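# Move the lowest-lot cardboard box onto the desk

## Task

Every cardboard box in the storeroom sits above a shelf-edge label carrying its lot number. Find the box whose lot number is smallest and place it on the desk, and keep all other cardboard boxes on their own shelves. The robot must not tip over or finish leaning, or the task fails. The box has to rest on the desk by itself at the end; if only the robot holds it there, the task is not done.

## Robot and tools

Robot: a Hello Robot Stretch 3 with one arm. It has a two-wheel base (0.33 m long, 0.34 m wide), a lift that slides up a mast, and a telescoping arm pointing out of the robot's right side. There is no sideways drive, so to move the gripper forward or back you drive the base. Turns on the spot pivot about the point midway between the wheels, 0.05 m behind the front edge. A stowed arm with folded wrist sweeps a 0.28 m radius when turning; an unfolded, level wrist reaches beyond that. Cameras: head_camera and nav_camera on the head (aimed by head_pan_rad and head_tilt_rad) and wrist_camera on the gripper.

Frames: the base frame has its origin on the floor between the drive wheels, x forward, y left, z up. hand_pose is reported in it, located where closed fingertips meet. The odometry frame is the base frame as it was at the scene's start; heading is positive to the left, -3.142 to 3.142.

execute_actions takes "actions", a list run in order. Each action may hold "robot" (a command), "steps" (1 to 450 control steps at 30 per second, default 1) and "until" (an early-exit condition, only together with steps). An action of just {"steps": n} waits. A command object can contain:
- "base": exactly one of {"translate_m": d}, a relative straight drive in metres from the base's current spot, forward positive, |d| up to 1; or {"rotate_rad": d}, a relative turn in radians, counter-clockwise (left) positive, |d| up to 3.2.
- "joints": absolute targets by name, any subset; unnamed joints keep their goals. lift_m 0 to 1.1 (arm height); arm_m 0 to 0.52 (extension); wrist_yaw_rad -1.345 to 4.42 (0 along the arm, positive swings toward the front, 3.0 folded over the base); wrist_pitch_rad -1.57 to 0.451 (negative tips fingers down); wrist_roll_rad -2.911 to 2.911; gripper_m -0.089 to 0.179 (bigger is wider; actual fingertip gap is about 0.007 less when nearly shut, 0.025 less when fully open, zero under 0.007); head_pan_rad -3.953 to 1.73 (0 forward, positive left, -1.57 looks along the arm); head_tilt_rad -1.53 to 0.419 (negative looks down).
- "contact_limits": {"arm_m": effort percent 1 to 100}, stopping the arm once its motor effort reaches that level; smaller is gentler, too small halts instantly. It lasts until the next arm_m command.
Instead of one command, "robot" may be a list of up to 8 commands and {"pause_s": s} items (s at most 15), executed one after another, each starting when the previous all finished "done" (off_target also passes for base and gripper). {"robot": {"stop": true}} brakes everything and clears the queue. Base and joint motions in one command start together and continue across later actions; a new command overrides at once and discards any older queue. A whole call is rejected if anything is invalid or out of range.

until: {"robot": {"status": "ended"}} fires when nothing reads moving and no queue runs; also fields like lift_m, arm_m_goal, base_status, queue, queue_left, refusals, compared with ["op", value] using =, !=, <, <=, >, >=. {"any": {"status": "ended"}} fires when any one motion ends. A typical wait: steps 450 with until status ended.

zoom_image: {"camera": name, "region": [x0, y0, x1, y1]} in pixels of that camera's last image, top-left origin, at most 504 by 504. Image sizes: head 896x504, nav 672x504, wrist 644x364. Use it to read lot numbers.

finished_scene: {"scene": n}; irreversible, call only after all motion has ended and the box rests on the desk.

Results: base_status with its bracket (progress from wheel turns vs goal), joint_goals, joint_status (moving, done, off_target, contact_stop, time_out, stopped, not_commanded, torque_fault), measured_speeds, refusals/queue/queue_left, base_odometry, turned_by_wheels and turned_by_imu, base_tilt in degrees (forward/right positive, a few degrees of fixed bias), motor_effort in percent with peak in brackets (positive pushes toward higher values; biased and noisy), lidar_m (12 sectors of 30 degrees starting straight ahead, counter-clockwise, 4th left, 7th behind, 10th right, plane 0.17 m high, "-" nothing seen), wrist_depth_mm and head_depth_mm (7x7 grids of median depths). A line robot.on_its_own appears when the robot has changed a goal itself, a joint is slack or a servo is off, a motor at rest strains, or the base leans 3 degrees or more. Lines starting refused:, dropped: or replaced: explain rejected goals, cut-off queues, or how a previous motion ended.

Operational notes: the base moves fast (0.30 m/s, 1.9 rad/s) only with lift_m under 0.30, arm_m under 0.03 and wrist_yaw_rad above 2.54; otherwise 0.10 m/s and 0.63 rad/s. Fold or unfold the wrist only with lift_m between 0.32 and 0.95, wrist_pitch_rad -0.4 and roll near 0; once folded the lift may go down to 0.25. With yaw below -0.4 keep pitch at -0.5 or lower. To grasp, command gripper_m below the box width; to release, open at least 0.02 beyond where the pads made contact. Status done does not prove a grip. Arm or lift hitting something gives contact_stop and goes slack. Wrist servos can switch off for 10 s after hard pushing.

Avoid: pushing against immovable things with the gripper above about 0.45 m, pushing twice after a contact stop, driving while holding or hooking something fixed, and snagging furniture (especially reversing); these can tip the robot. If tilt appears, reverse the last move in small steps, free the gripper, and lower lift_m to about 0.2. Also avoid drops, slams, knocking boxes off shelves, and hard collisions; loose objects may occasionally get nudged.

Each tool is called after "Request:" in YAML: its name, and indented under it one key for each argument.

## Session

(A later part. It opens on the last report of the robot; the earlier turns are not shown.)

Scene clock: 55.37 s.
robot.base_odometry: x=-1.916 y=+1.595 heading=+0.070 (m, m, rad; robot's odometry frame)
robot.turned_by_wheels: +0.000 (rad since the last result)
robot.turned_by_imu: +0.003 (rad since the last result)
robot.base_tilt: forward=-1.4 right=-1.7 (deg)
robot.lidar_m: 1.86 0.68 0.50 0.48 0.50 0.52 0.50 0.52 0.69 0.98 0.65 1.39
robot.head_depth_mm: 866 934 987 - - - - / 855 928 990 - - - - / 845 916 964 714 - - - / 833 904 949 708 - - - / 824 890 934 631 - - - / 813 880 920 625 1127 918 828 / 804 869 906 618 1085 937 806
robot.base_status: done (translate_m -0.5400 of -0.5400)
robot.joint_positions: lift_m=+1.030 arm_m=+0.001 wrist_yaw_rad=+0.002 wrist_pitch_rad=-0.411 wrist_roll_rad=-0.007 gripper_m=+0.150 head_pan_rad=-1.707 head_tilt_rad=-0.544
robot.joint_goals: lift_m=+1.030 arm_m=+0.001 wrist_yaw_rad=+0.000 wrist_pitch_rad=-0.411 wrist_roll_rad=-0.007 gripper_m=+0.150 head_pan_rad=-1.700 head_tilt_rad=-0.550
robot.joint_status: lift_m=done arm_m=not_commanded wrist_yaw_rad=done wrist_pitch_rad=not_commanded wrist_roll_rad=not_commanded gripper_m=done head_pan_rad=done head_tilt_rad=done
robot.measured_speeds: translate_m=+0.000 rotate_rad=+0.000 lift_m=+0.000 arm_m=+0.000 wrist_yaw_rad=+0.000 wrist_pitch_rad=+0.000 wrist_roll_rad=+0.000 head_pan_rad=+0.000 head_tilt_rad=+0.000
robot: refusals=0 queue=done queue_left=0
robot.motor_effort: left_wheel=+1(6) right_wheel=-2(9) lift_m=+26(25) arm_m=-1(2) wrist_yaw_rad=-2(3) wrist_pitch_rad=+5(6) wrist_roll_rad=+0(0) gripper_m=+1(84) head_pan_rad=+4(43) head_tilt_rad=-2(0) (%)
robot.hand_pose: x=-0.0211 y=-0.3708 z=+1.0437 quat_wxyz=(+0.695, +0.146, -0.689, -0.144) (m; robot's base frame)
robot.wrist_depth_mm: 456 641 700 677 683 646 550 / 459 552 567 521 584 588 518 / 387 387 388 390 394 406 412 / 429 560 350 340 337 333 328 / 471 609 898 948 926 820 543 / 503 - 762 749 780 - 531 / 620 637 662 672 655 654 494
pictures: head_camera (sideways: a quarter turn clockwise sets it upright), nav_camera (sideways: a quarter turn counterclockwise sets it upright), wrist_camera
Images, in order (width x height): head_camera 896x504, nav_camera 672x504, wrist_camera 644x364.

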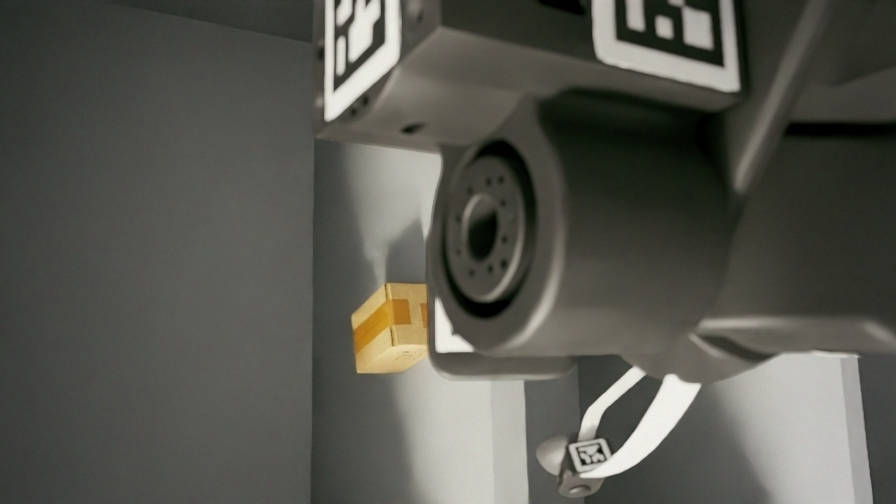

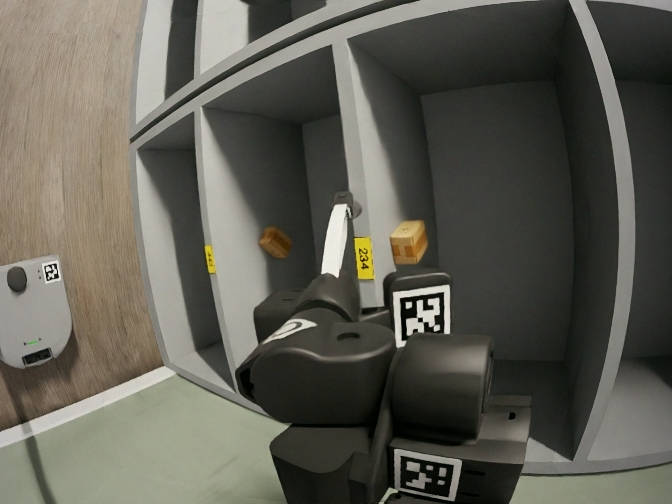

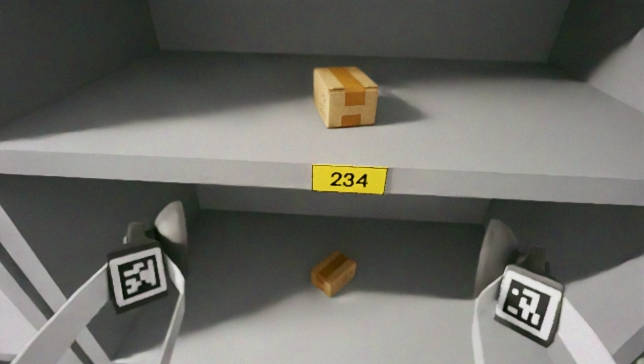

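Request:
execute_actions:
  actions:
    - {"robot":[{"base":{"translate_m":-0.074},"joints":{"lift_m":1.012,"wrist_yaw_rad":0.2,"gripper_m":0.17,"arm_m":0.19,"head_pan_rad":-1.6,"head_tilt_rad":-0.5}}],"steps":450,"until":{"robot":{"status":"ended"}}}

Scene clock: 58.33 s.
robot.base_odometry: x=-1.990 y=+1.589 heading=+0.070 (m, m, rad; robot's odometry frame)
robot.turned_by_wheels: +0.000 (rad since the last result)
robot.turned_by_imu: +0.001 (rad since the last result)
robot.base_tilt: forward=-1.4 right=-1.5 (deg)
robot.lidar_m: 1.86 0.68 0.50 0.48 0.50 0.45 0.43 0.45 0.61 0.98 0.70 0.75
robot.head_depth_mm: 836 898 - - 982 971 834 / 832 896 - - 1167 1002 830 / 828 892 - - 1164 1001 823 / 826 890 941 - 1164 995 818 / 822 887 937 635 1138 945 816 / 819 884 934 671 1125 977 811 / 818 879 928 667 1122 969 805
robot.base_status: done (translate_m -0.0740 of -0.0740)
robot.joint_positions: lift_m=+1.012 arm_m=+0.190 wrist_yaw_rad=+0.199 wrist_pitch_rad=-0.412 wrist_roll_rad=-0.007 gripper_m=+0.170 head_pan_rad=-1.607 head_tilt_rad=-0.507
robot.joint_goals: lift_m=+1.012 arm_m=+0.190 wrist_yaw_rad=+0.200 wrist_pitch_rad=-0.412 wrist_roll_rad=-0.007 gripper_m=+0.170 head_pan_rad=-1.600 head_tilt_rad=-0.500
robot.joint_status: lift_m=done arm_m=done wrist_yaw_rad=done wrist_pitch_rad=not_commanded wrist_roll_rad=not_commanded gripper_m=done head_pan_rad=done head_tilt_rad=done
robot.measured_speeds: translate_m=+0.000 rotate_rad=+0.000 lift_m=+0.000 arm_m=+0.000 wrist_yaw_rad=+0.000 wrist_pitch_rad=+0.000 wrist_roll_rad=+0.000 head_pan_rad=+0.000 head_tilt_rad=+0.000
robot: refusals=0 queue=done queue_left=0
robot.motor_effort: left_wheel=+1(3) right_wheel=-3(8) lift_m=+11(22) arm_m=+4(4) wrist_yaw_rad=+1(4) wrist_pitch_rad=+5(5) wrist_roll_rad=+0(0) gripper_m=+1(74) head_pan_rad=+3(17) head_tilt_rad=+3(4) (%)
robot.hand_pose: x=+0.0230 y=-0.5553 z=+1.0266 quat_wxyz=(+0.706, +0.213, -0.672, -0.075) (m; robot's base frame)
robot.wrist_depth_mm: 425 556 563 523 482 450 427 / 421 502 502 505 516 487 461 / 344 343 351 239 360 365 363 / 263 267 271 221 271 273 276 / 215 225 219 219 221 223 223 / 443 194 183 183 185 186 186 / 526 623 610 169 163 160 158
pictures: head_camera (sideways: a quarter turn clockwise sets it upright), nav_camera (sideways: a quarter turn counterclockwise sets it upright), wrist_camera
Images, in order (width x height): head_camera 896x504, nav_camera 672x504, wrist_camera 644x364.

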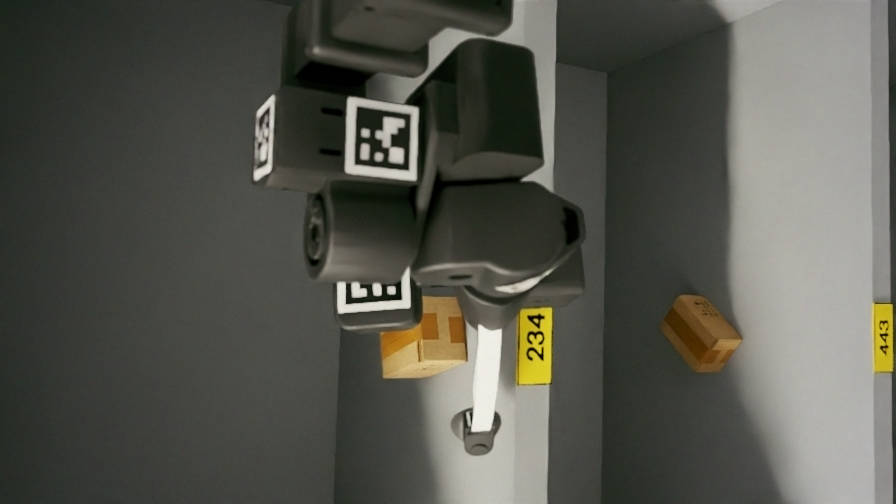

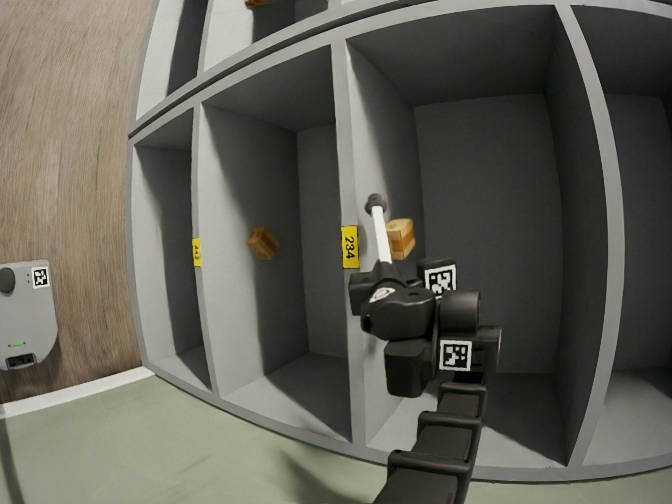

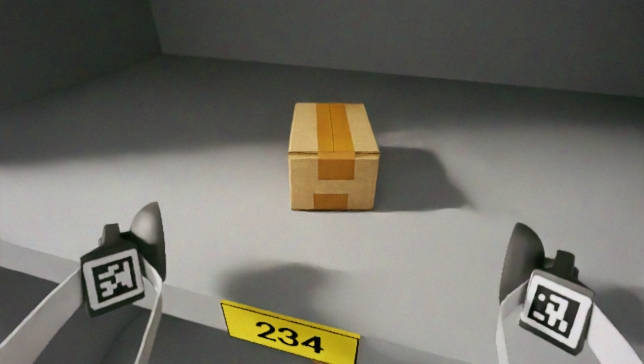

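Request:
execute_actions:
  actions:
    - {"robot":[{"joints":{"lift_m":0.988}},{"base":{"translate_m":0.019},"joints":{"arm_m":0.302}}],"steps":450,"until":{"robot":{"status":"ended"}}}

Scene clock: 61.33 s.
robot.base_odometry: x=-1.971 y=+1.591 heading=+0.070 (m, m, rad; robot's odometry frame)
robot.turned_by_wheels: +0.000 (rad since the last result)
robot.turned_by_imu: +0.001 (rad since the last result)
robot.base_tilt: forward=-1.6 right=-1.6 (deg)
robot.lidar_m: 1.86 0.68 0.50 0.48 0.50 0.47 0.45 0.47 0.64 0.98 0.68 0.75
robot.head_depth_mm: 835 900 953 - 1088 982 837 / 833 895 - 639 1151 1005 830 / 830 893 - 628 1144 997 826 / 826 889 936 - 1139 990 817 / 824 886 935 636 1134 946 815 / 821 883 933 642 1132 976 810 / 817 877 928 665 1124 966 807
robot.base_status: done (translate_m +0.0190 of +0.0190)
robot.joint_positions: lift_m=+0.989 arm_m=+0.301 wrist_yaw_rad=+0.202 wrist_pitch_rad=-0.384 wrist_roll_rad=-0.007 gripper_m=+0.170 head_pan_rad=-1.607 head_tilt_rad=-0.507
robot.joint_goals: lift_m=+0.988 arm_m=+0.302 wrist_yaw_rad=+0.200 wrist_pitch_rad=-0.384 wrist_roll_rad=-0.007 gripper_m=+0.170 head_pan_rad=-1.600 head_tilt_rad=-0.500
robot.joint_status: lift_m=done arm_m=done wrist_yaw_rad=done wrist_pitch_rad=not_commanded wrist_roll_rad=not_commanded gripper_m=done head_pan_rad=done head_tilt_rad=done
robot.measured_speeds: translate_m=+0.000 rotate_rad=+0.000 lift_m=+0.000 arm_m=+0.000 wrist_yaw_rad=+0.000 wrist_pitch_rad=+0.000 wrist_roll_rad=+0.000 head_pan_rad=+0.000 head_tilt_rad=+0.000
robot: refusals=0 queue=done queue_left=0
robot.motor_effort: left_wheel=+1(4) right_wheel=-1(8) lift_m=+8(11) arm_m=+5(5) wrist_yaw_rad=-1(6) wrist_pitch_rad=-4(5) wrist_roll_rad=+0(0) gripper_m=-1(1) head_pan_rad=+4(3) head_tilt_rad=+3(3) (%)
robot.hand_pose: x=+0.0242 y=-0.6702 z=+1.0089 quat_wxyz=(+0.707, +0.205, -0.674, -0.064) (m; robot's base frame)
robot.wrist_depth_mm: 407 467 445 416 383 358 340 / 403 475 460 444 412 386 366 / 318 321 325 331 332 333 341 / 238 238 231 151 246 250 251 / 192 201 180 121 190 199 201 / - 156 108 105 154 165 166 / 137 138 131 119 137 141 140
pictures: head_camera (sideways: a quarter turn clockwise sets it upright), nav_camera (sideways: a quarter turn counterclockwise sets it upright), wrist_camera
Images, in order (width x height): head_camera 896x504, nav_camera 672x504, wrist_camera 644x364.

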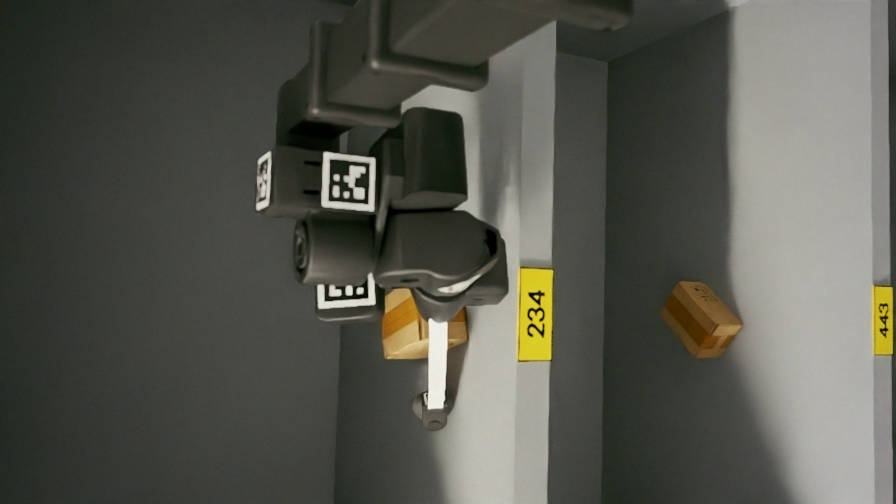

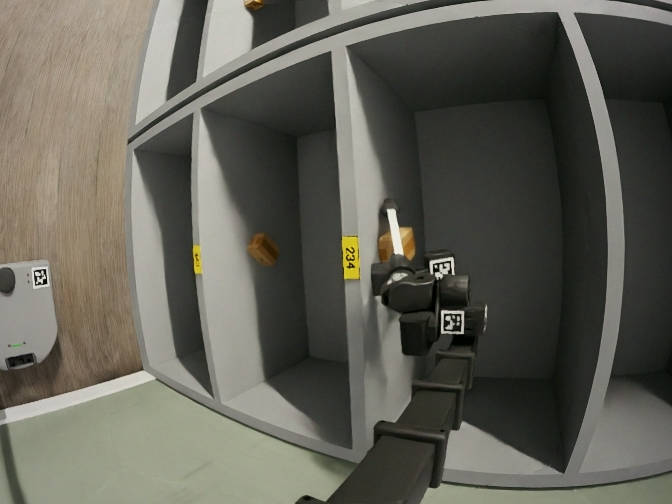

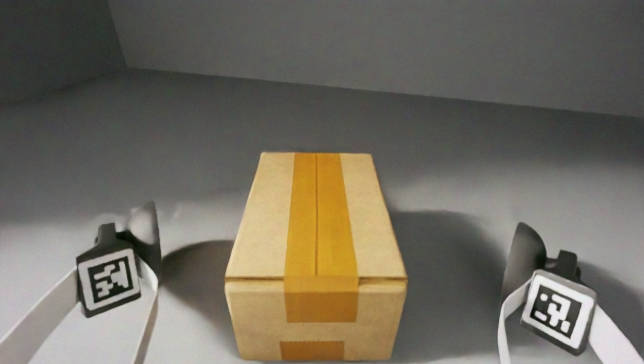

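Request:
execute_actions:
  actions:
    - {"robot":[{"base":{"translate_m":0.006},"joints":{"lift_m":1.003,"wrist_pitch_rad":-0.4}},{"joints":{"gripper_m":0.032}},{"joints":{"lift_m":1.035}}],"steps":450,"until":{"robot":{"status":"ended"}}}

Scene clock: 65.97 s.
robot.base_odometry: x=-1.965 y=+1.591 heading=+0.070 (m, m, rad; robot's odometry frame)
robot.turned_by_wheels: +0.000 (rad since the last result)
robot.turned_by_imu: +0.001 (rad since the last result)
robot.base_tilt: forward=-1.3 right=-1.7 (deg)
robot.lidar_m: 1.85 0.68 0.50 0.48 0.50 0.47 0.45 0.47 0.65 0.98 0.68 1.39
robot.head_depth_mm: 834 892 - 714 1048 986 833 / 832 881 966 705 1151 1006 831 / 832 871 - 678 1148 998 823 / 827 879 - 626 1139 990 821 / 821 886 936 627 1139 941 814 / 820 883 933 668 1126 978 811 / 817 880 929 663 1119 968 804
robot.base_status: done (translate_m +0.0060 of +0.0060)
robot.joint_positions: lift_m=+1.035 arm_m=+0.302 wrist_yaw_rad=+0.200 wrist_pitch_rad=-0.425 wrist_roll_rad=-0.007 gripper_m=+0.036 head_pan_rad=-1.607 head_tilt_rad=-0.507
robot.joint_goals: lift_m=+1.035 arm_m=+0.302 wrist_yaw_rad=+0.200 wrist_pitch_rad=-0.400 wrist_roll_rad=-0.007 gripper_m=+0.035 head_pan_rad=-1.600 head_tilt_rad=-0.500
robot.joint_status: lift_m=done arm_m=done wrist_yaw_rad=done wrist_pitch_rad=done wrist_roll_rad=not_commanded gripper_m=done head_pan_rad=done head_tilt_rad=done
robot.measured_speeds: translate_m=+0.000 rotate_rad=+0.000 lift_m=+0.000 arm_m=+0.000 wrist_yaw_rad=+0.000 wrist_pitch_rad=+0.000 wrist_roll_rad=+0.000 head_pan_rad=+0.000 head_tilt_rad=+0.000
robot: refusals=0 queue=done queue_left=0
robot.motor_effort: left_wheel=+1(4) right_wheel=-3(6) lift_m=+26(30) arm_m=+4(5) wrist_yaw_rad=+1(5) wrist_pitch_rad=+9(9) wrist_roll_rad=+1(0) gripper_m=-21(100) head_pan_rad=+3(4) head_tilt_rad=+3(3) (%)
robot.hand_pose: x=+0.0228 y=-0.6656 z=+1.0455 quat_wxyz=(+0.705, +0.218, -0.670, -0.079) (m; robot's base frame)
robot.wrist_depth_mm: 405 480 450 415 385 365 339 / 415 497 480 459 420 392 366 / 378 384 382 386 396 393 386 / 294 298 285 161 302 304 305 / 239 240 140 131 143 246 247 / 203 205 117 116 122 207 209 / 176 177 173 132 174 179 179
pictures: head_camera (sideways: a quarter turn clockwise sets it upright), nav_camera (sideways: a quarter turn counterclockwise sets it upright), wrist_camera
Images, in order (width x height): head_camera 896x504, nav_camera 672x504, wrist_camera 644x364.

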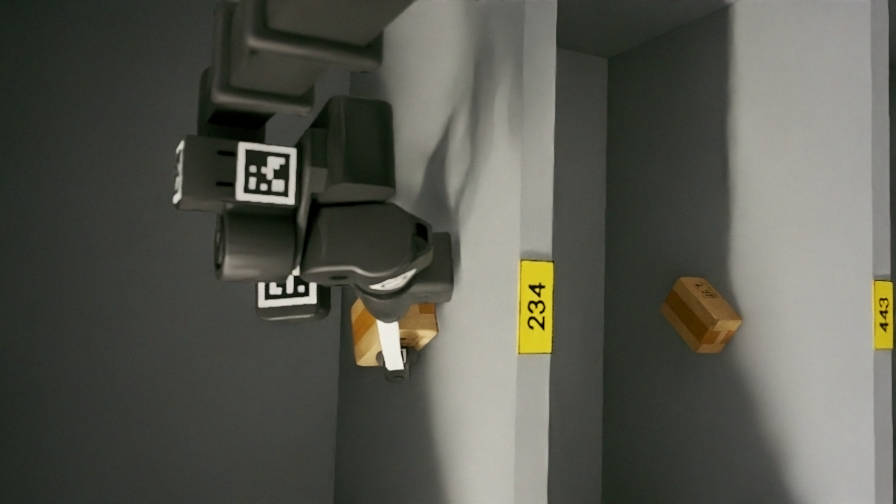

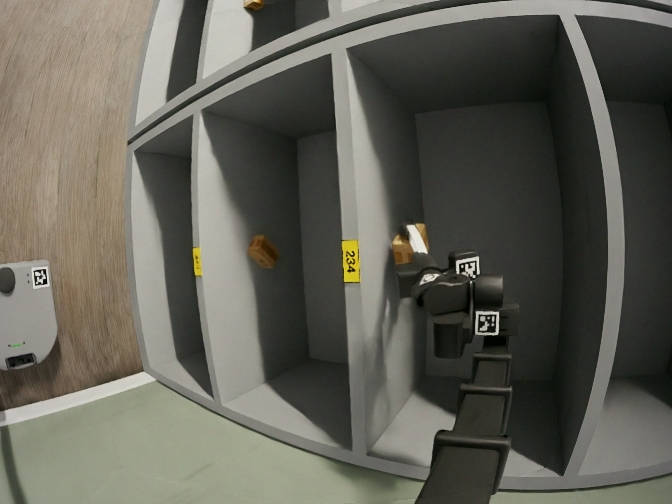

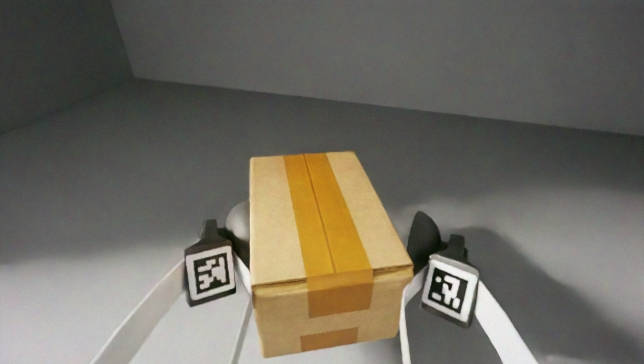

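Request:
execute_actions:
  actions:
    - {"robot":{"joints":{"arm_m":0.0}},"steps":450,"until":{"robot":{"status":"ended"}}}
    - {"robot":{"base":{"translate_m":0.62},"joints":{"lift_m":0.29,"head_pan_rad":-0.8,"head_tilt_rad":-1.0}},"steps":450,"until":{"robot":{"lift_m":["\u003c",0.85]}}}
    - {"robot":{"joints":{"wrist_yaw_rad":2.62,"lift_m":0.29}},"steps":450,"until":{"robot":{"status":"ended"}}}

Scene clock: 77.17 s.
robot.base_odometry: x=-1.347 y=+1.635 heading=+0.070 (m, m, rad; robot's odometry frame)
robot.turned_by_wheels: +0.000 (rad since the last result)
robot.turned_by_imu: +0.003 (rad since the last result)
robot.base_tilt: forward=-1.5 right=-1.6 (deg)
robot.lidar_m: 1.86 0.68 0.50 0.48 0.50 0.68 1.07 1.11 0.55 0.54 1.01 0.92
robot.head_depth_mm: 586 1110 1082 939 1273 1206 1150 / 603 1190 1076 948 1320 1237 1144 / 632 1226 1066 987 1334 1257 1166 / 996 1166 1056 1461 1363 1248 1136 / 921 1073 1120 1471 1386 1243 1124 / 860 1007 1292 1516 1374 1235 1118 / 1354 1274 1689 1542 1367 1227 1113
robot.base_status: done (translate_m +0.6200 of +0.6200)
robot.joint_positions: lift_m=+0.290 arm_m=+0.001 wrist_yaw_rad=+2.618 wrist_pitch_rad=-0.426 wrist_roll_rad=-0.007 gripper_m=+0.039 head_pan_rad=-0.807 head_tilt_rad=-0.988
robot.joint_goals: lift_m=+0.290 arm_m=+0.000 wrist_yaw_rad=+2.620 wrist_pitch_rad=-0.400 wrist_roll_rad=-0.007 gripper_m=+0.038 head_pan_rad=-0.800 head_tilt_rad=-1.000
robot.joint_status: lift_m=done arm_m=done wrist_yaw_rad=done wrist_pitch_rad=done wrist_roll_rad=not_commanded gripper_m=done head_pan_rad=done head_tilt_rad=done
robot.measured_speeds: translate_m=+0.000 rotate_rad=+0.000 lift_m=+0.000 arm_m=+0.000 wrist_yaw_rad=+0.000 wrist_pitch_rad=+0.000 wrist_roll_rad=+0.000 head_pan_rad=+0.000 head_tilt_rad=+0.000
robot: refusals=0 queue=done queue_left=0
robot.on_its_own: gripper_m is held at +0.038, not at your +0.032, by its stall guard, which is not easing now
robot.motor_effort: left_wheel=+1(5) right_wheel=-2(4) lift_m=+11(23) arm_m=-5(5) wrist_yaw_rad=+2(2) wrist_pitch_rad=+9(9) wrist_roll_rad=+0(0) gripper_m=-20(21) head_pan_rad=+3(48) head_tilt_rad=-5(27) (%)
robot.hand_pose: x=+0.0905 y=+0.0475 z=+0.3013 quat_wxyz=(+0.324, +0.704, -0.033, +0.632) (m; robot's base frame)
robot.wrist_depth_mm: 403 444 497 556 640 756 910 / 431 481 530 617 713 879 - / 463 513 583 672 796 917 995 / 497 561 611 162 719 751 763 / 545 579 140 131 143 603 612 / - 517 113 117 122 509 511 / - - 130 134 426 444 446
pictures: head_camera (sideways: a quarter turn clockwise sets it upright), nav_camera (sideways: a quarter turn counterclockwise sets it upright), wrist_camera
Images, in order (width x height): head_camera 896x504, nav_camera 672x504, wrist_camera 644x364.

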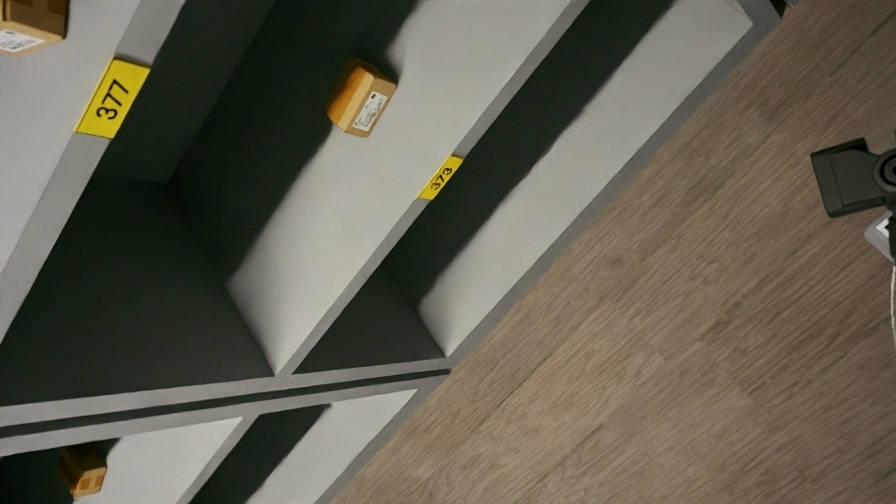

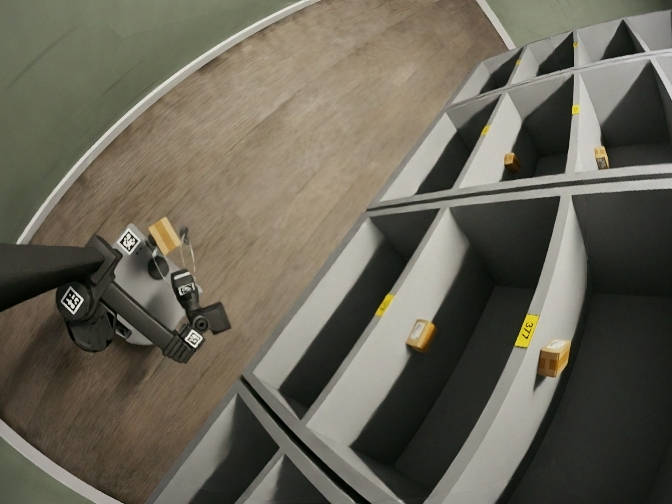

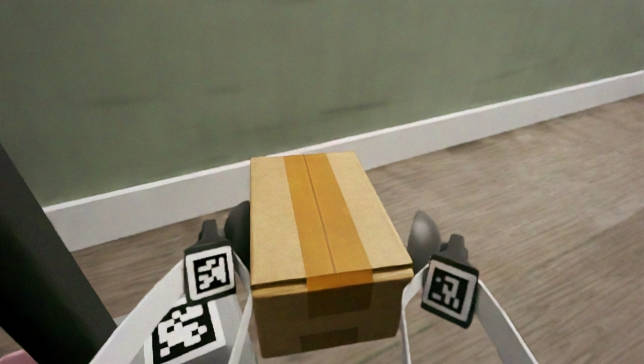

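Request:
execute_actions:
  actions:
    - {"robot":[{"base":{"translate_m":1.0},"joints":{"head_pan_rad":-0.4,"head_tilt_rad":-0.6}},{"base":{"translate_m":1.0}},{"base":{"translate_m":1.0}}],"steps":450,"until":{"robot":{"status":"ended"}}}
    - {"steps":150,"until":{"robot":{"status":"ended"}}}

Scene clock: 92.63 s.
robot.base_odometry: x=+1.646 y=+1.844 heading=+0.070 (m, m, rad; robot's odometry frame)
robot.turned_by_wheels: +0.000 (rad since the last result)
robot.turned_by_imu: +0.004 (rad since the last result)
robot.base_tilt: forward=-1.5 right=-1.7 (deg)
robot.lidar_m: 0.69 0.68 0.50 0.48 0.50 0.68 1.88 1.32 0.63 2.68 0.97 0.71
robot.head_depth_mm: 701 778 875 1001 1165 1399 1324 / 673 743 829 941 1089 1287 1316 / 647 708 789 890 1017 1194 1296 / 620 679 754 844 955 1105 1247 / 597 652 718 800 901 1035 1205 / 577 627 687 763 855 973 1127 / 556 603 659 726 811 918 1058
robot.base_status: done (translate_m +1.0000 of +1.0000)
robot.joint_positions: lift_m=+0.290 arm_m=+0.001 wrist_yaw_rad=+2.619 wrist_pitch_rad=-0.426 wrist_roll_rad=-0.007 gripper_m=+0.039 head_pan_rad=-0.407 head_tilt_rad=-0.605
robot.joint_goals: lift_m=+0.290 arm_m=+0.000 wrist_yaw_rad=+2.620 wrist_pitch_rad=-0.400 wrist_roll_rad=-0.007 gripper_m=+0.038 head_pan_rad=-0.400 head_tilt_rad=-0.600
robot.joint_status: lift_m=done arm_m=done wrist_yaw_rad=done wrist_pitch_rad=done wrist_roll_rad=not_commanded gripper_m=done head_pan_rad=done head_tilt_rad=done
robot.measured_speeds: translate_m=+0.000 rotate_rad=+0.000 lift_m=+0.000 arm_m=+0.000 wrist_yaw_rad=+0.000 wrist_pitch_rad=+0.000 wrist_roll_rad=+0.000 head_pan_rad=+0.000 head_tilt_rad=+0.000
robot: refusals=0 queue=done queue_left=0
robot.on_its_own: gripper_m is held at +0.038, not at your +0.032, by its stall guard, which is not easing now
robot.motor_effort: left_wheel=+1(8) right_wheel=-2(6) lift_m=+11(11) arm_m=-5(5) wrist_yaw_rad=+2(3) wrist_pitch_rad=+8(9) wrist_roll_rad=+0(0) gripper_m=-20(19) head_pan_rad=+3(34) head_tilt_rad=+2(24) (%)
robot.hand_pose: x=+0.0903 y=+0.0476 z=+0.3013 quat_wxyz=(+0.324, +0.704, -0.033, +0.632) (m; robot's base frame)
robot.wrist_depth_mm: 399 434 489 549 641 688 534 / 429 467 538 597 704 698 538 / 458 515 577 677 774 730 574 / 505 551 603 161 736 725 583 / 526 569 140 131 142 609 586 / - 520 113 117 122 515 510 / - - 130 133 428 441 444
pictures: head_camera (sideways: a quarter turn clockwise sets it upright), nav_camera (sideways: a quarter turn counterclockwise sets it upright), wrist_camera
Images, in order (width x height): head_camera 896x504, nav_camera 672x504, wrist_camera 644x364.

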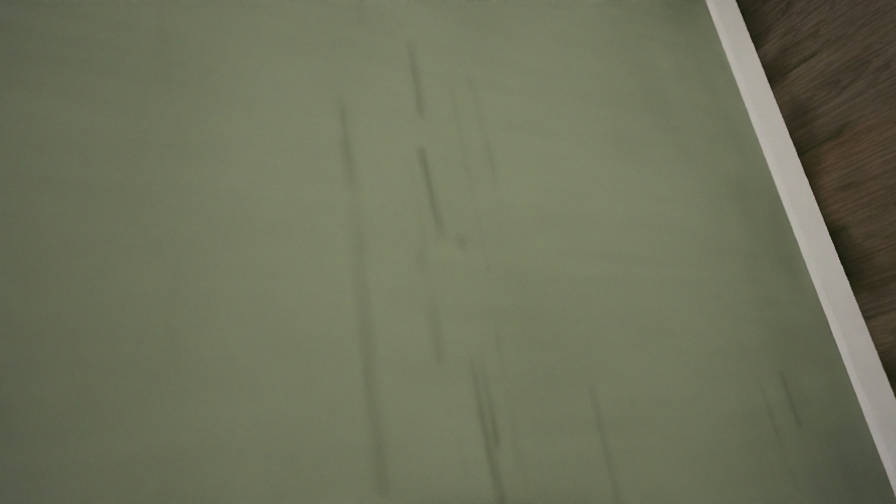

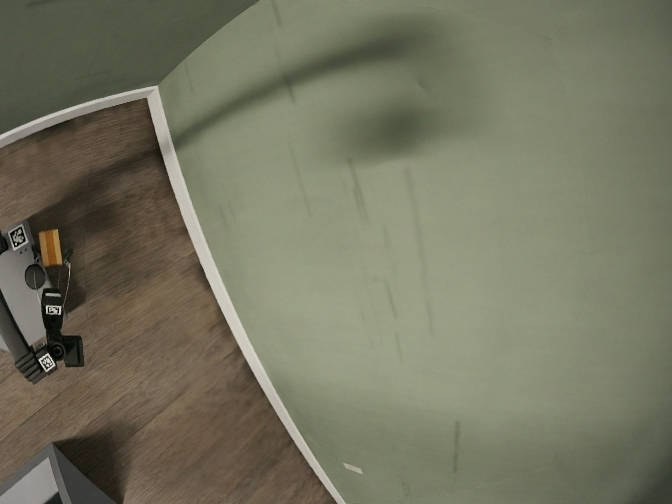

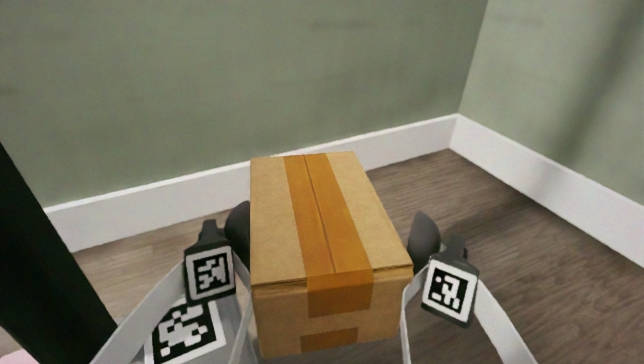

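Request:
execute_actions:
  actions:
    - {"robot":[{"base":{"translate_m":0.05},"joints":{"head_pan_rad":-0.2,"head_tilt_rad":-0.6}},{"base":{"rotate_rad":-1.57}},{"base":{"translate_m":0.3}}],"steps":450,"until":{"robot":{"status":"ended"}}}

Scene clock: 99.23 s.
robot.base_odometry: x=+1.717 y=+1.548 heading=-1.500 (m, m, rad; robot's odometry frame)
robot.turned_by_wheels: -1.570 (rad since the last result)
robot.turned_by_imu: -1.562 (rad since the last result)
robot.base_tilt: forward=-1.4 right=-1.6 (deg)
robot.lidar_m: 2.34 0.89 0.66 0.63 0.66 0.80 0.78 0.81 1.12 1.28 0.45 0.55
robot.head_depth_mm: 2779 2903 2626 769 786 804 822 / 2715 2674 3174 2474 1849 1020 1048 / 2676 2799 3082 2454 1895 1544 1306 / 2634 2872 3096 2419 1895 1530 1304 / 2574 2815 3031 2400 1861 1535 1293 / 2525 2751 2973 2366 1848 1516 1290 / 2489 2721 2899 2348 1836 1511 1283
robot.base_status: done (translate_m +0.3000 of +0.3000)
robot.joint_positions: lift_m=+0.290 arm_m=+0.001 wrist_yaw_rad=+2.619 wrist_pitch_rad=-0.426 wrist_roll_rad=-0.007 gripper_m=+0.039 head_pan_rad=-0.207 head_tilt_rad=-0.605
robot.joint_goals: lift_m=+0.290 arm_m=+0.000 wrist_yaw_rad=+2.620 wrist_pitch_rad=-0.400 wrist_roll_rad=-0.007 gripper_m=+0.038 head_pan_rad=-0.200 head_tilt_rad=-0.600
robot.joint_status: lift_m=done arm_m=done wrist_yaw_rad=done wrist_pitch_rad=done wrist_roll_rad=not_commanded gripper_m=done head_pan_rad=done head_tilt_rad=done
robot.measured_speeds: translate_m=+0.000 rotate_rad=+0.000 lift_m=+0.000 arm_m=+0.000 wrist_yaw_rad=+0.000 wrist_pitch_rad=+0.000 wrist_roll_rad=+0.000 head_pan_rad=+0.000 head_tilt_rad=+0.000
robot: refusals=0 queue=done queue_left=0
robot.on_its_own: gripper_m is held at +0.038, not at your +0.032, by its stall guard, which is not easing now
robot.motor_effort: left_wheel=+1(8) right_wheel=-2(10) lift_m=+11(11) arm_m=-6(6) wrist_yaw_rad=+2(2) wrist_pitch_rad=+9(9) wrist_roll_rad=+0(0) gripper_m=-20(20) head_pan_rad=+4(24) head_tilt_rad=+2(3) (%)
robot.hand_pose: x=+0.0903 y=+0.0476 z=+0.3013 quat_wxyz=(+0.324, +0.704, -0.033, +0.632) (m; robot's base frame)
robot.wrist_depth_mm: 526 565 633 720 828 982 - / 561 606 678 785 955 - - / 604 667 743 844 937 972 994 / 645 687 693 161 758 756 767 / 612 605 141 131 142 608 622 / - 528 113 116 121 507 510 / - - 130 133 430 439 440
pictures: head_camera (sideways: a quarter turn clockwise sets it upright), nav_camera (sideways: a quarter turn counterclockwise sets it upright), wrist_camera
Images, in order (width x height): head_camera 896x504, nav_camera 672x504, wrist_camera 644x364.

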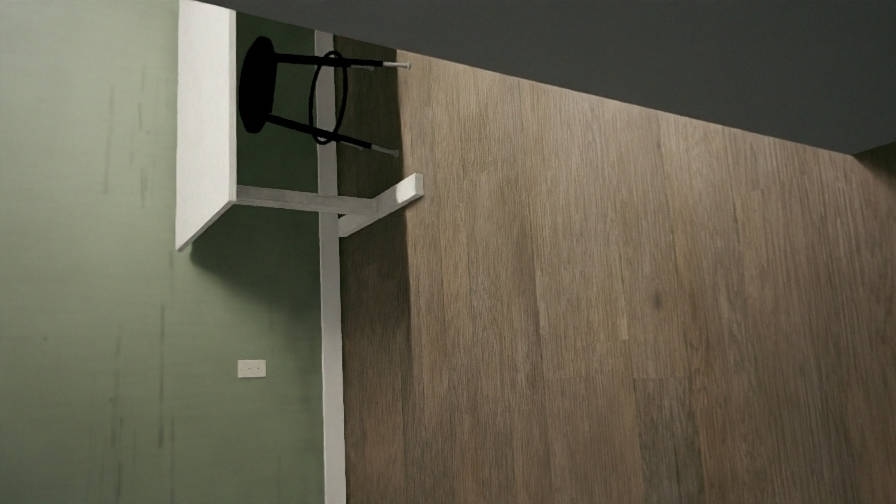

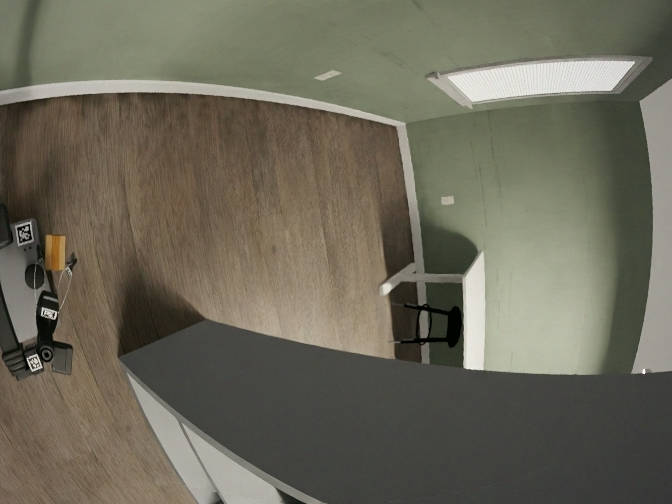

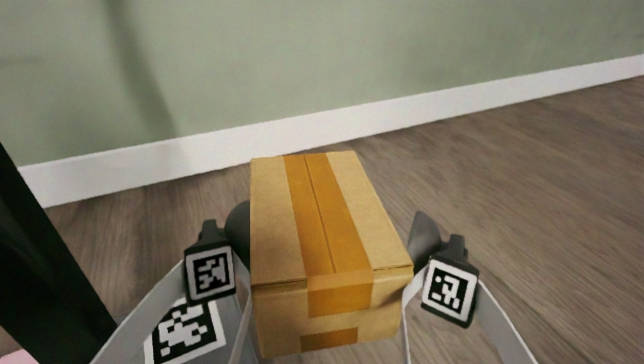

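Request:
execute_actions:
  actions:
    - {"robot":[{"base":{"translate_m":1.0},"joints":{"head_pan_rad":-1.0,"head_tilt_rad":-0.7}},{"base":{"translate_m":0.9}}],"steps":450,"until":{"robot":{"status":"ended"}}}

Scene clock: 109.43 s.
robot.base_odometry: x=+1.851 y=-0.347 heading=-1.500 (m, m, rad; robot's odometry frame)
robot.turned_by_wheels: +0.000 (rad since the last result)
robot.turned_by_imu: +0.003 (rad since the last result)
robot.base_tilt: forward=-1.6 right=-1.6 (deg)
robot.lidar_m: 1.08 0.85 0.63 0.61 0.63 0.87 1.53 1.27 1.73 3.64 0.97 1.12
robot.head_depth_mm: 2780 1897 1352 2186 1762 1472 1266 / 2297 1868 1270 1073 1706 1462 1257 / 1963 1840 1256 956 1682 1452 1251 / 1703 1765 1240 1009 1717 1412 1238 / 1493 1591 1222 1156 1400 1436 1238 / 1336 1462 1209 1767 1696 1416 1228 / 1204 1309 1196 1563 1635 1410 1220
robot.base_status: done (translate_m +0.9000 of +0.9000)
robot.joint_positions: lift_m=+0.290 arm_m=+0.001 wrist_yaw_rad=+2.619 wrist_pitch_rad=-0.426 wrist_roll_rad=-0.007 gripper_m=+0.039 head_pan_rad=-0.993 head_tilt_rad=-0.692
robot.joint_goals: lift_m=+0.290 arm_m=+0.000 wrist_yaw_rad=+2.620 wrist_pitch_rad=-0.400 wrist_roll_rad=-0.007 gripper_m=+0.038 head_pan_rad=-1.000 head_tilt_rad=-0.700
robot.joint_status: lift_m=done arm_m=done wrist_yaw_rad=done wrist_pitch_rad=done wrist_roll_rad=not_commanded gripper_m=done head_pan_rad=done head_tilt_rad=done
robot.measured_speeds: translate_m=+0.000 rotate_rad=+0.000 lift_m=+0.000 arm_m=+0.000 wrist_yaw_rad=+0.000 wrist_pitch_rad=+0.000 wrist_roll_rad=+0.000 head_pan_rad=+0.000 head_tilt_rad=+0.000
robot: refusals=0 queue=done queue_left=0
robot.on_its_own: gripper_m is held at +0.038, not at your +0.032, by its stall guard, which is not easing now
robot.motor_effort: left_wheel=+1(8) right_wheel=-2(7) lift_m=+11(11) arm_m=-5(5) wrist_yaw_rad=+1(2) wrist_pitch_rad=+9(9) wrist_roll_rad=+0(0) gripper_m=-20(20) head_pan_rad=-4(50) head_tilt_rad=-3(10) (%)
robot.hand_pose: x=+0.0903 y=+0.0476 z=+0.3013 quat_wxyz=(+0.324, +0.704, -0.033, +0.632) (m; robot's base frame)
robot.wrist_depth_mm: 502 551 613 699 779 924 845 / 532 597 661 776 892 - 895 / 574 641 728 835 916 982 887 / 609 656 695 161 749 754 763 / 599 597 140 131 142 606 608 / - 519 113 117 122 515 517 / - - 130 132 421 443 439
pictures: head_camera (sideways: a quarter turn clockwise sets it upright), nav_camera (sideways: a quarter turn counterclockwise sets it upright), wrist_camera
Images, in order (width x height): head_camera 896x504, nav_camera 672x504, wrist_camera 644x364.

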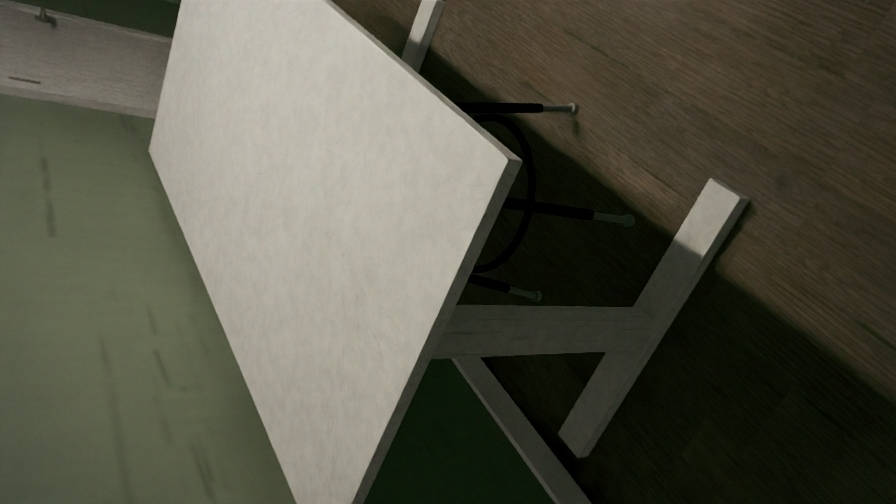

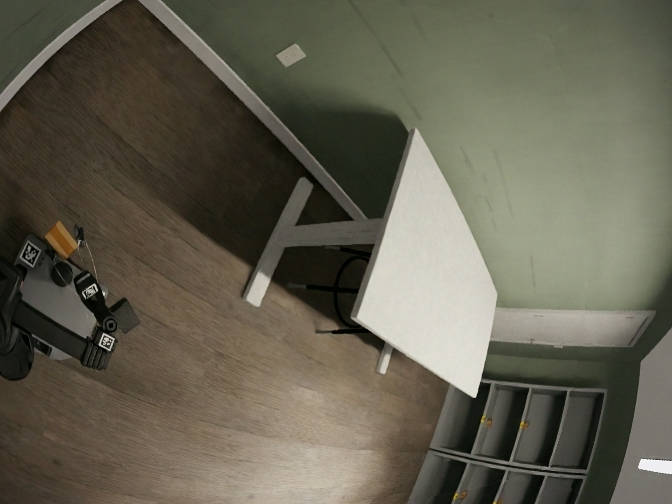

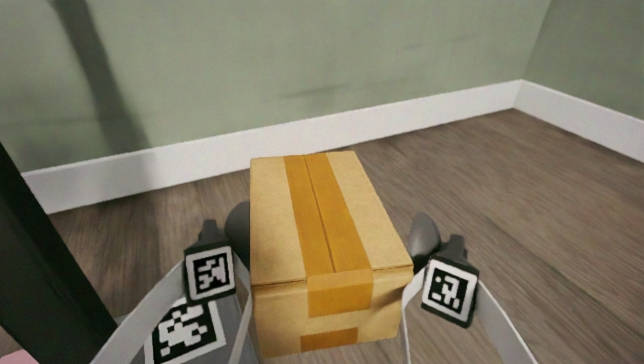

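Request:
execute_actions:
  actions:
    - {"robot":{"base":{"translate_m":0.46},"joints":{"lift_m":0.79,"head_pan_rad":-1.6,"head_tilt_rad":-0.7}},"steps":450,"until":{"robot":{"lift_m":["\u003e",0.33]}}}
    - {"robot":{"joints":{"wrist_yaw_rad":0.0,"lift_m":0.79}},"steps":450,"until":{"robot":{"lift_m":["\u003e",0.775],"wrist_yaw_rad":["\u003c",0.05]}}}
    - {"robot":{"joints":{"arm_m":0.48,"lift_m":0.79}},"steps":450,"until":{"robot":{"status":"ended"}}}

Scene clock: 118.97 s.
robot.base_odometry: x=+1.884 y=-0.806 heading=-1.500 (m, m, rad; robot's odometry frame)
robot.turned_by_wheels: +0.000 (rad since the last result)
robot.turned_by_imu: +0.002 (rad since the last result)
robot.base_tilt: forward=-1.3 right=-1.6 (deg)
robot.lidar_m: 0.62 0.65 0.62 0.60 0.63 0.87 1.72 1.73 2.39 0.77 0.79 0.65
robot.head_depth_mm: 3589 3848 2885 2187 1787 - - / 3354 3708 2895 2243 - - 1240 / 3588 3819 1441 906 1688 1454 1248 / 3574 1804 1360 909 1666 1438 1238 / 3633 1752 1226 933 1616 1428 1236 / 3350 1742 1207 925 1068 1315 1227 / 2154 1709 1193 916 1630 1416 1223
robot.base_status: done (translate_m +0.4600 of +0.4600)
robot.joint_positions: lift_m=+0.790 arm_m=+0.480 wrist_yaw_rad=+0.001 wrist_pitch_rad=-0.427 wrist_roll_rad=-0.007 gripper_m=+0.039 head_pan_rad=-1.593 head_tilt_rad=-0.692
robot.joint_goals: lift_m=+0.790 arm_m=+0.480 wrist_yaw_rad=+0.000 wrist_pitch_rad=-0.400 wrist_roll_rad=-0.007 gripper_m=+0.038 head_pan_rad=-1.600 head_tilt_rad=-0.700
robot.joint_status: lift_m=done arm_m=done wrist_yaw_rad=done wrist_pitch_rad=done wrist_roll_rad=not_commanded gripper_m=done head_pan_rad=done head_tilt_rad=done
robot.measured_speeds: translate_m=+0.000 rotate_rad=+0.000 lift_m=+0.000 arm_m=+0.000 wrist_yaw_rad=+0.000 wrist_pitch_rad=+0.000 wrist_roll_rad=+0.000 head_pan_rad=+0.000 head_tilt_rad=+0.000
robot: refusals=0 queue=done queue_left=0
robot.on_its_own: gripper_m is held at +0.038, not at your +0.032, by its stall guard, which is not easing now
robot.motor_effort: left_wheel=+2(7) right_wheel=-2(5) lift_m=+26(27) arm_m=+4(4) wrist_yaw_rad=-2(6) wrist_pitch_rad=+9(9) wrist_roll_rad=+0(0) gripper_m=-20(20) head_pan_rad=-5(43) head_tilt_rad=-3(2) (%)
robot.hand_pose: x=-0.0213 y=-0.8478 z=+0.8002 quat_wxyz=(+0.694, +0.151, -0.688, -0.149) (m; robot's base frame)
robot.wrist_depth_mm: 717 922 - - - - - / 610 609 632 630 690 - - / 440 435 436 443 450 - - / 336 339 327 161 344 - - / 272 275 140 131 142 281 - / 231 233 117 116 122 239 - / 200 203 198 132 198 205 220
pictures: head_camera (sideways: a quarter turn clockwise sets it upright), nav_camera (sideways: a quarter turn counterclockwise sets it upright), wrist_camera
Images, in order (width x height): head_camera 896x504, nav_camera 672x504, wrist_camera 644x364.

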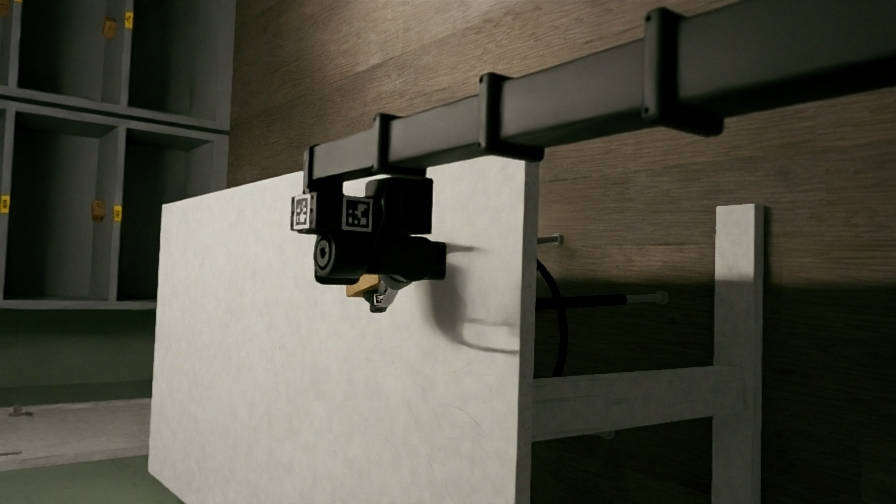

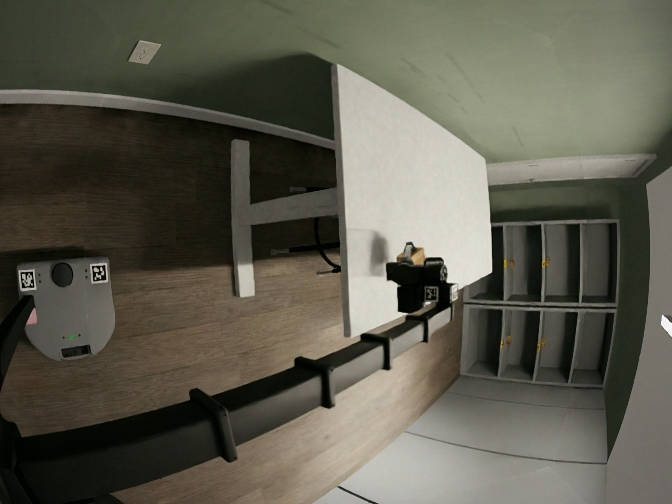

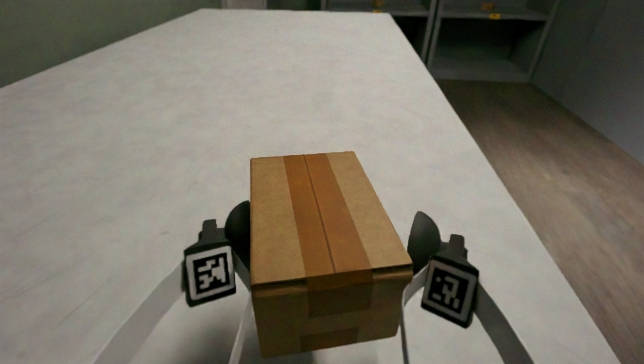

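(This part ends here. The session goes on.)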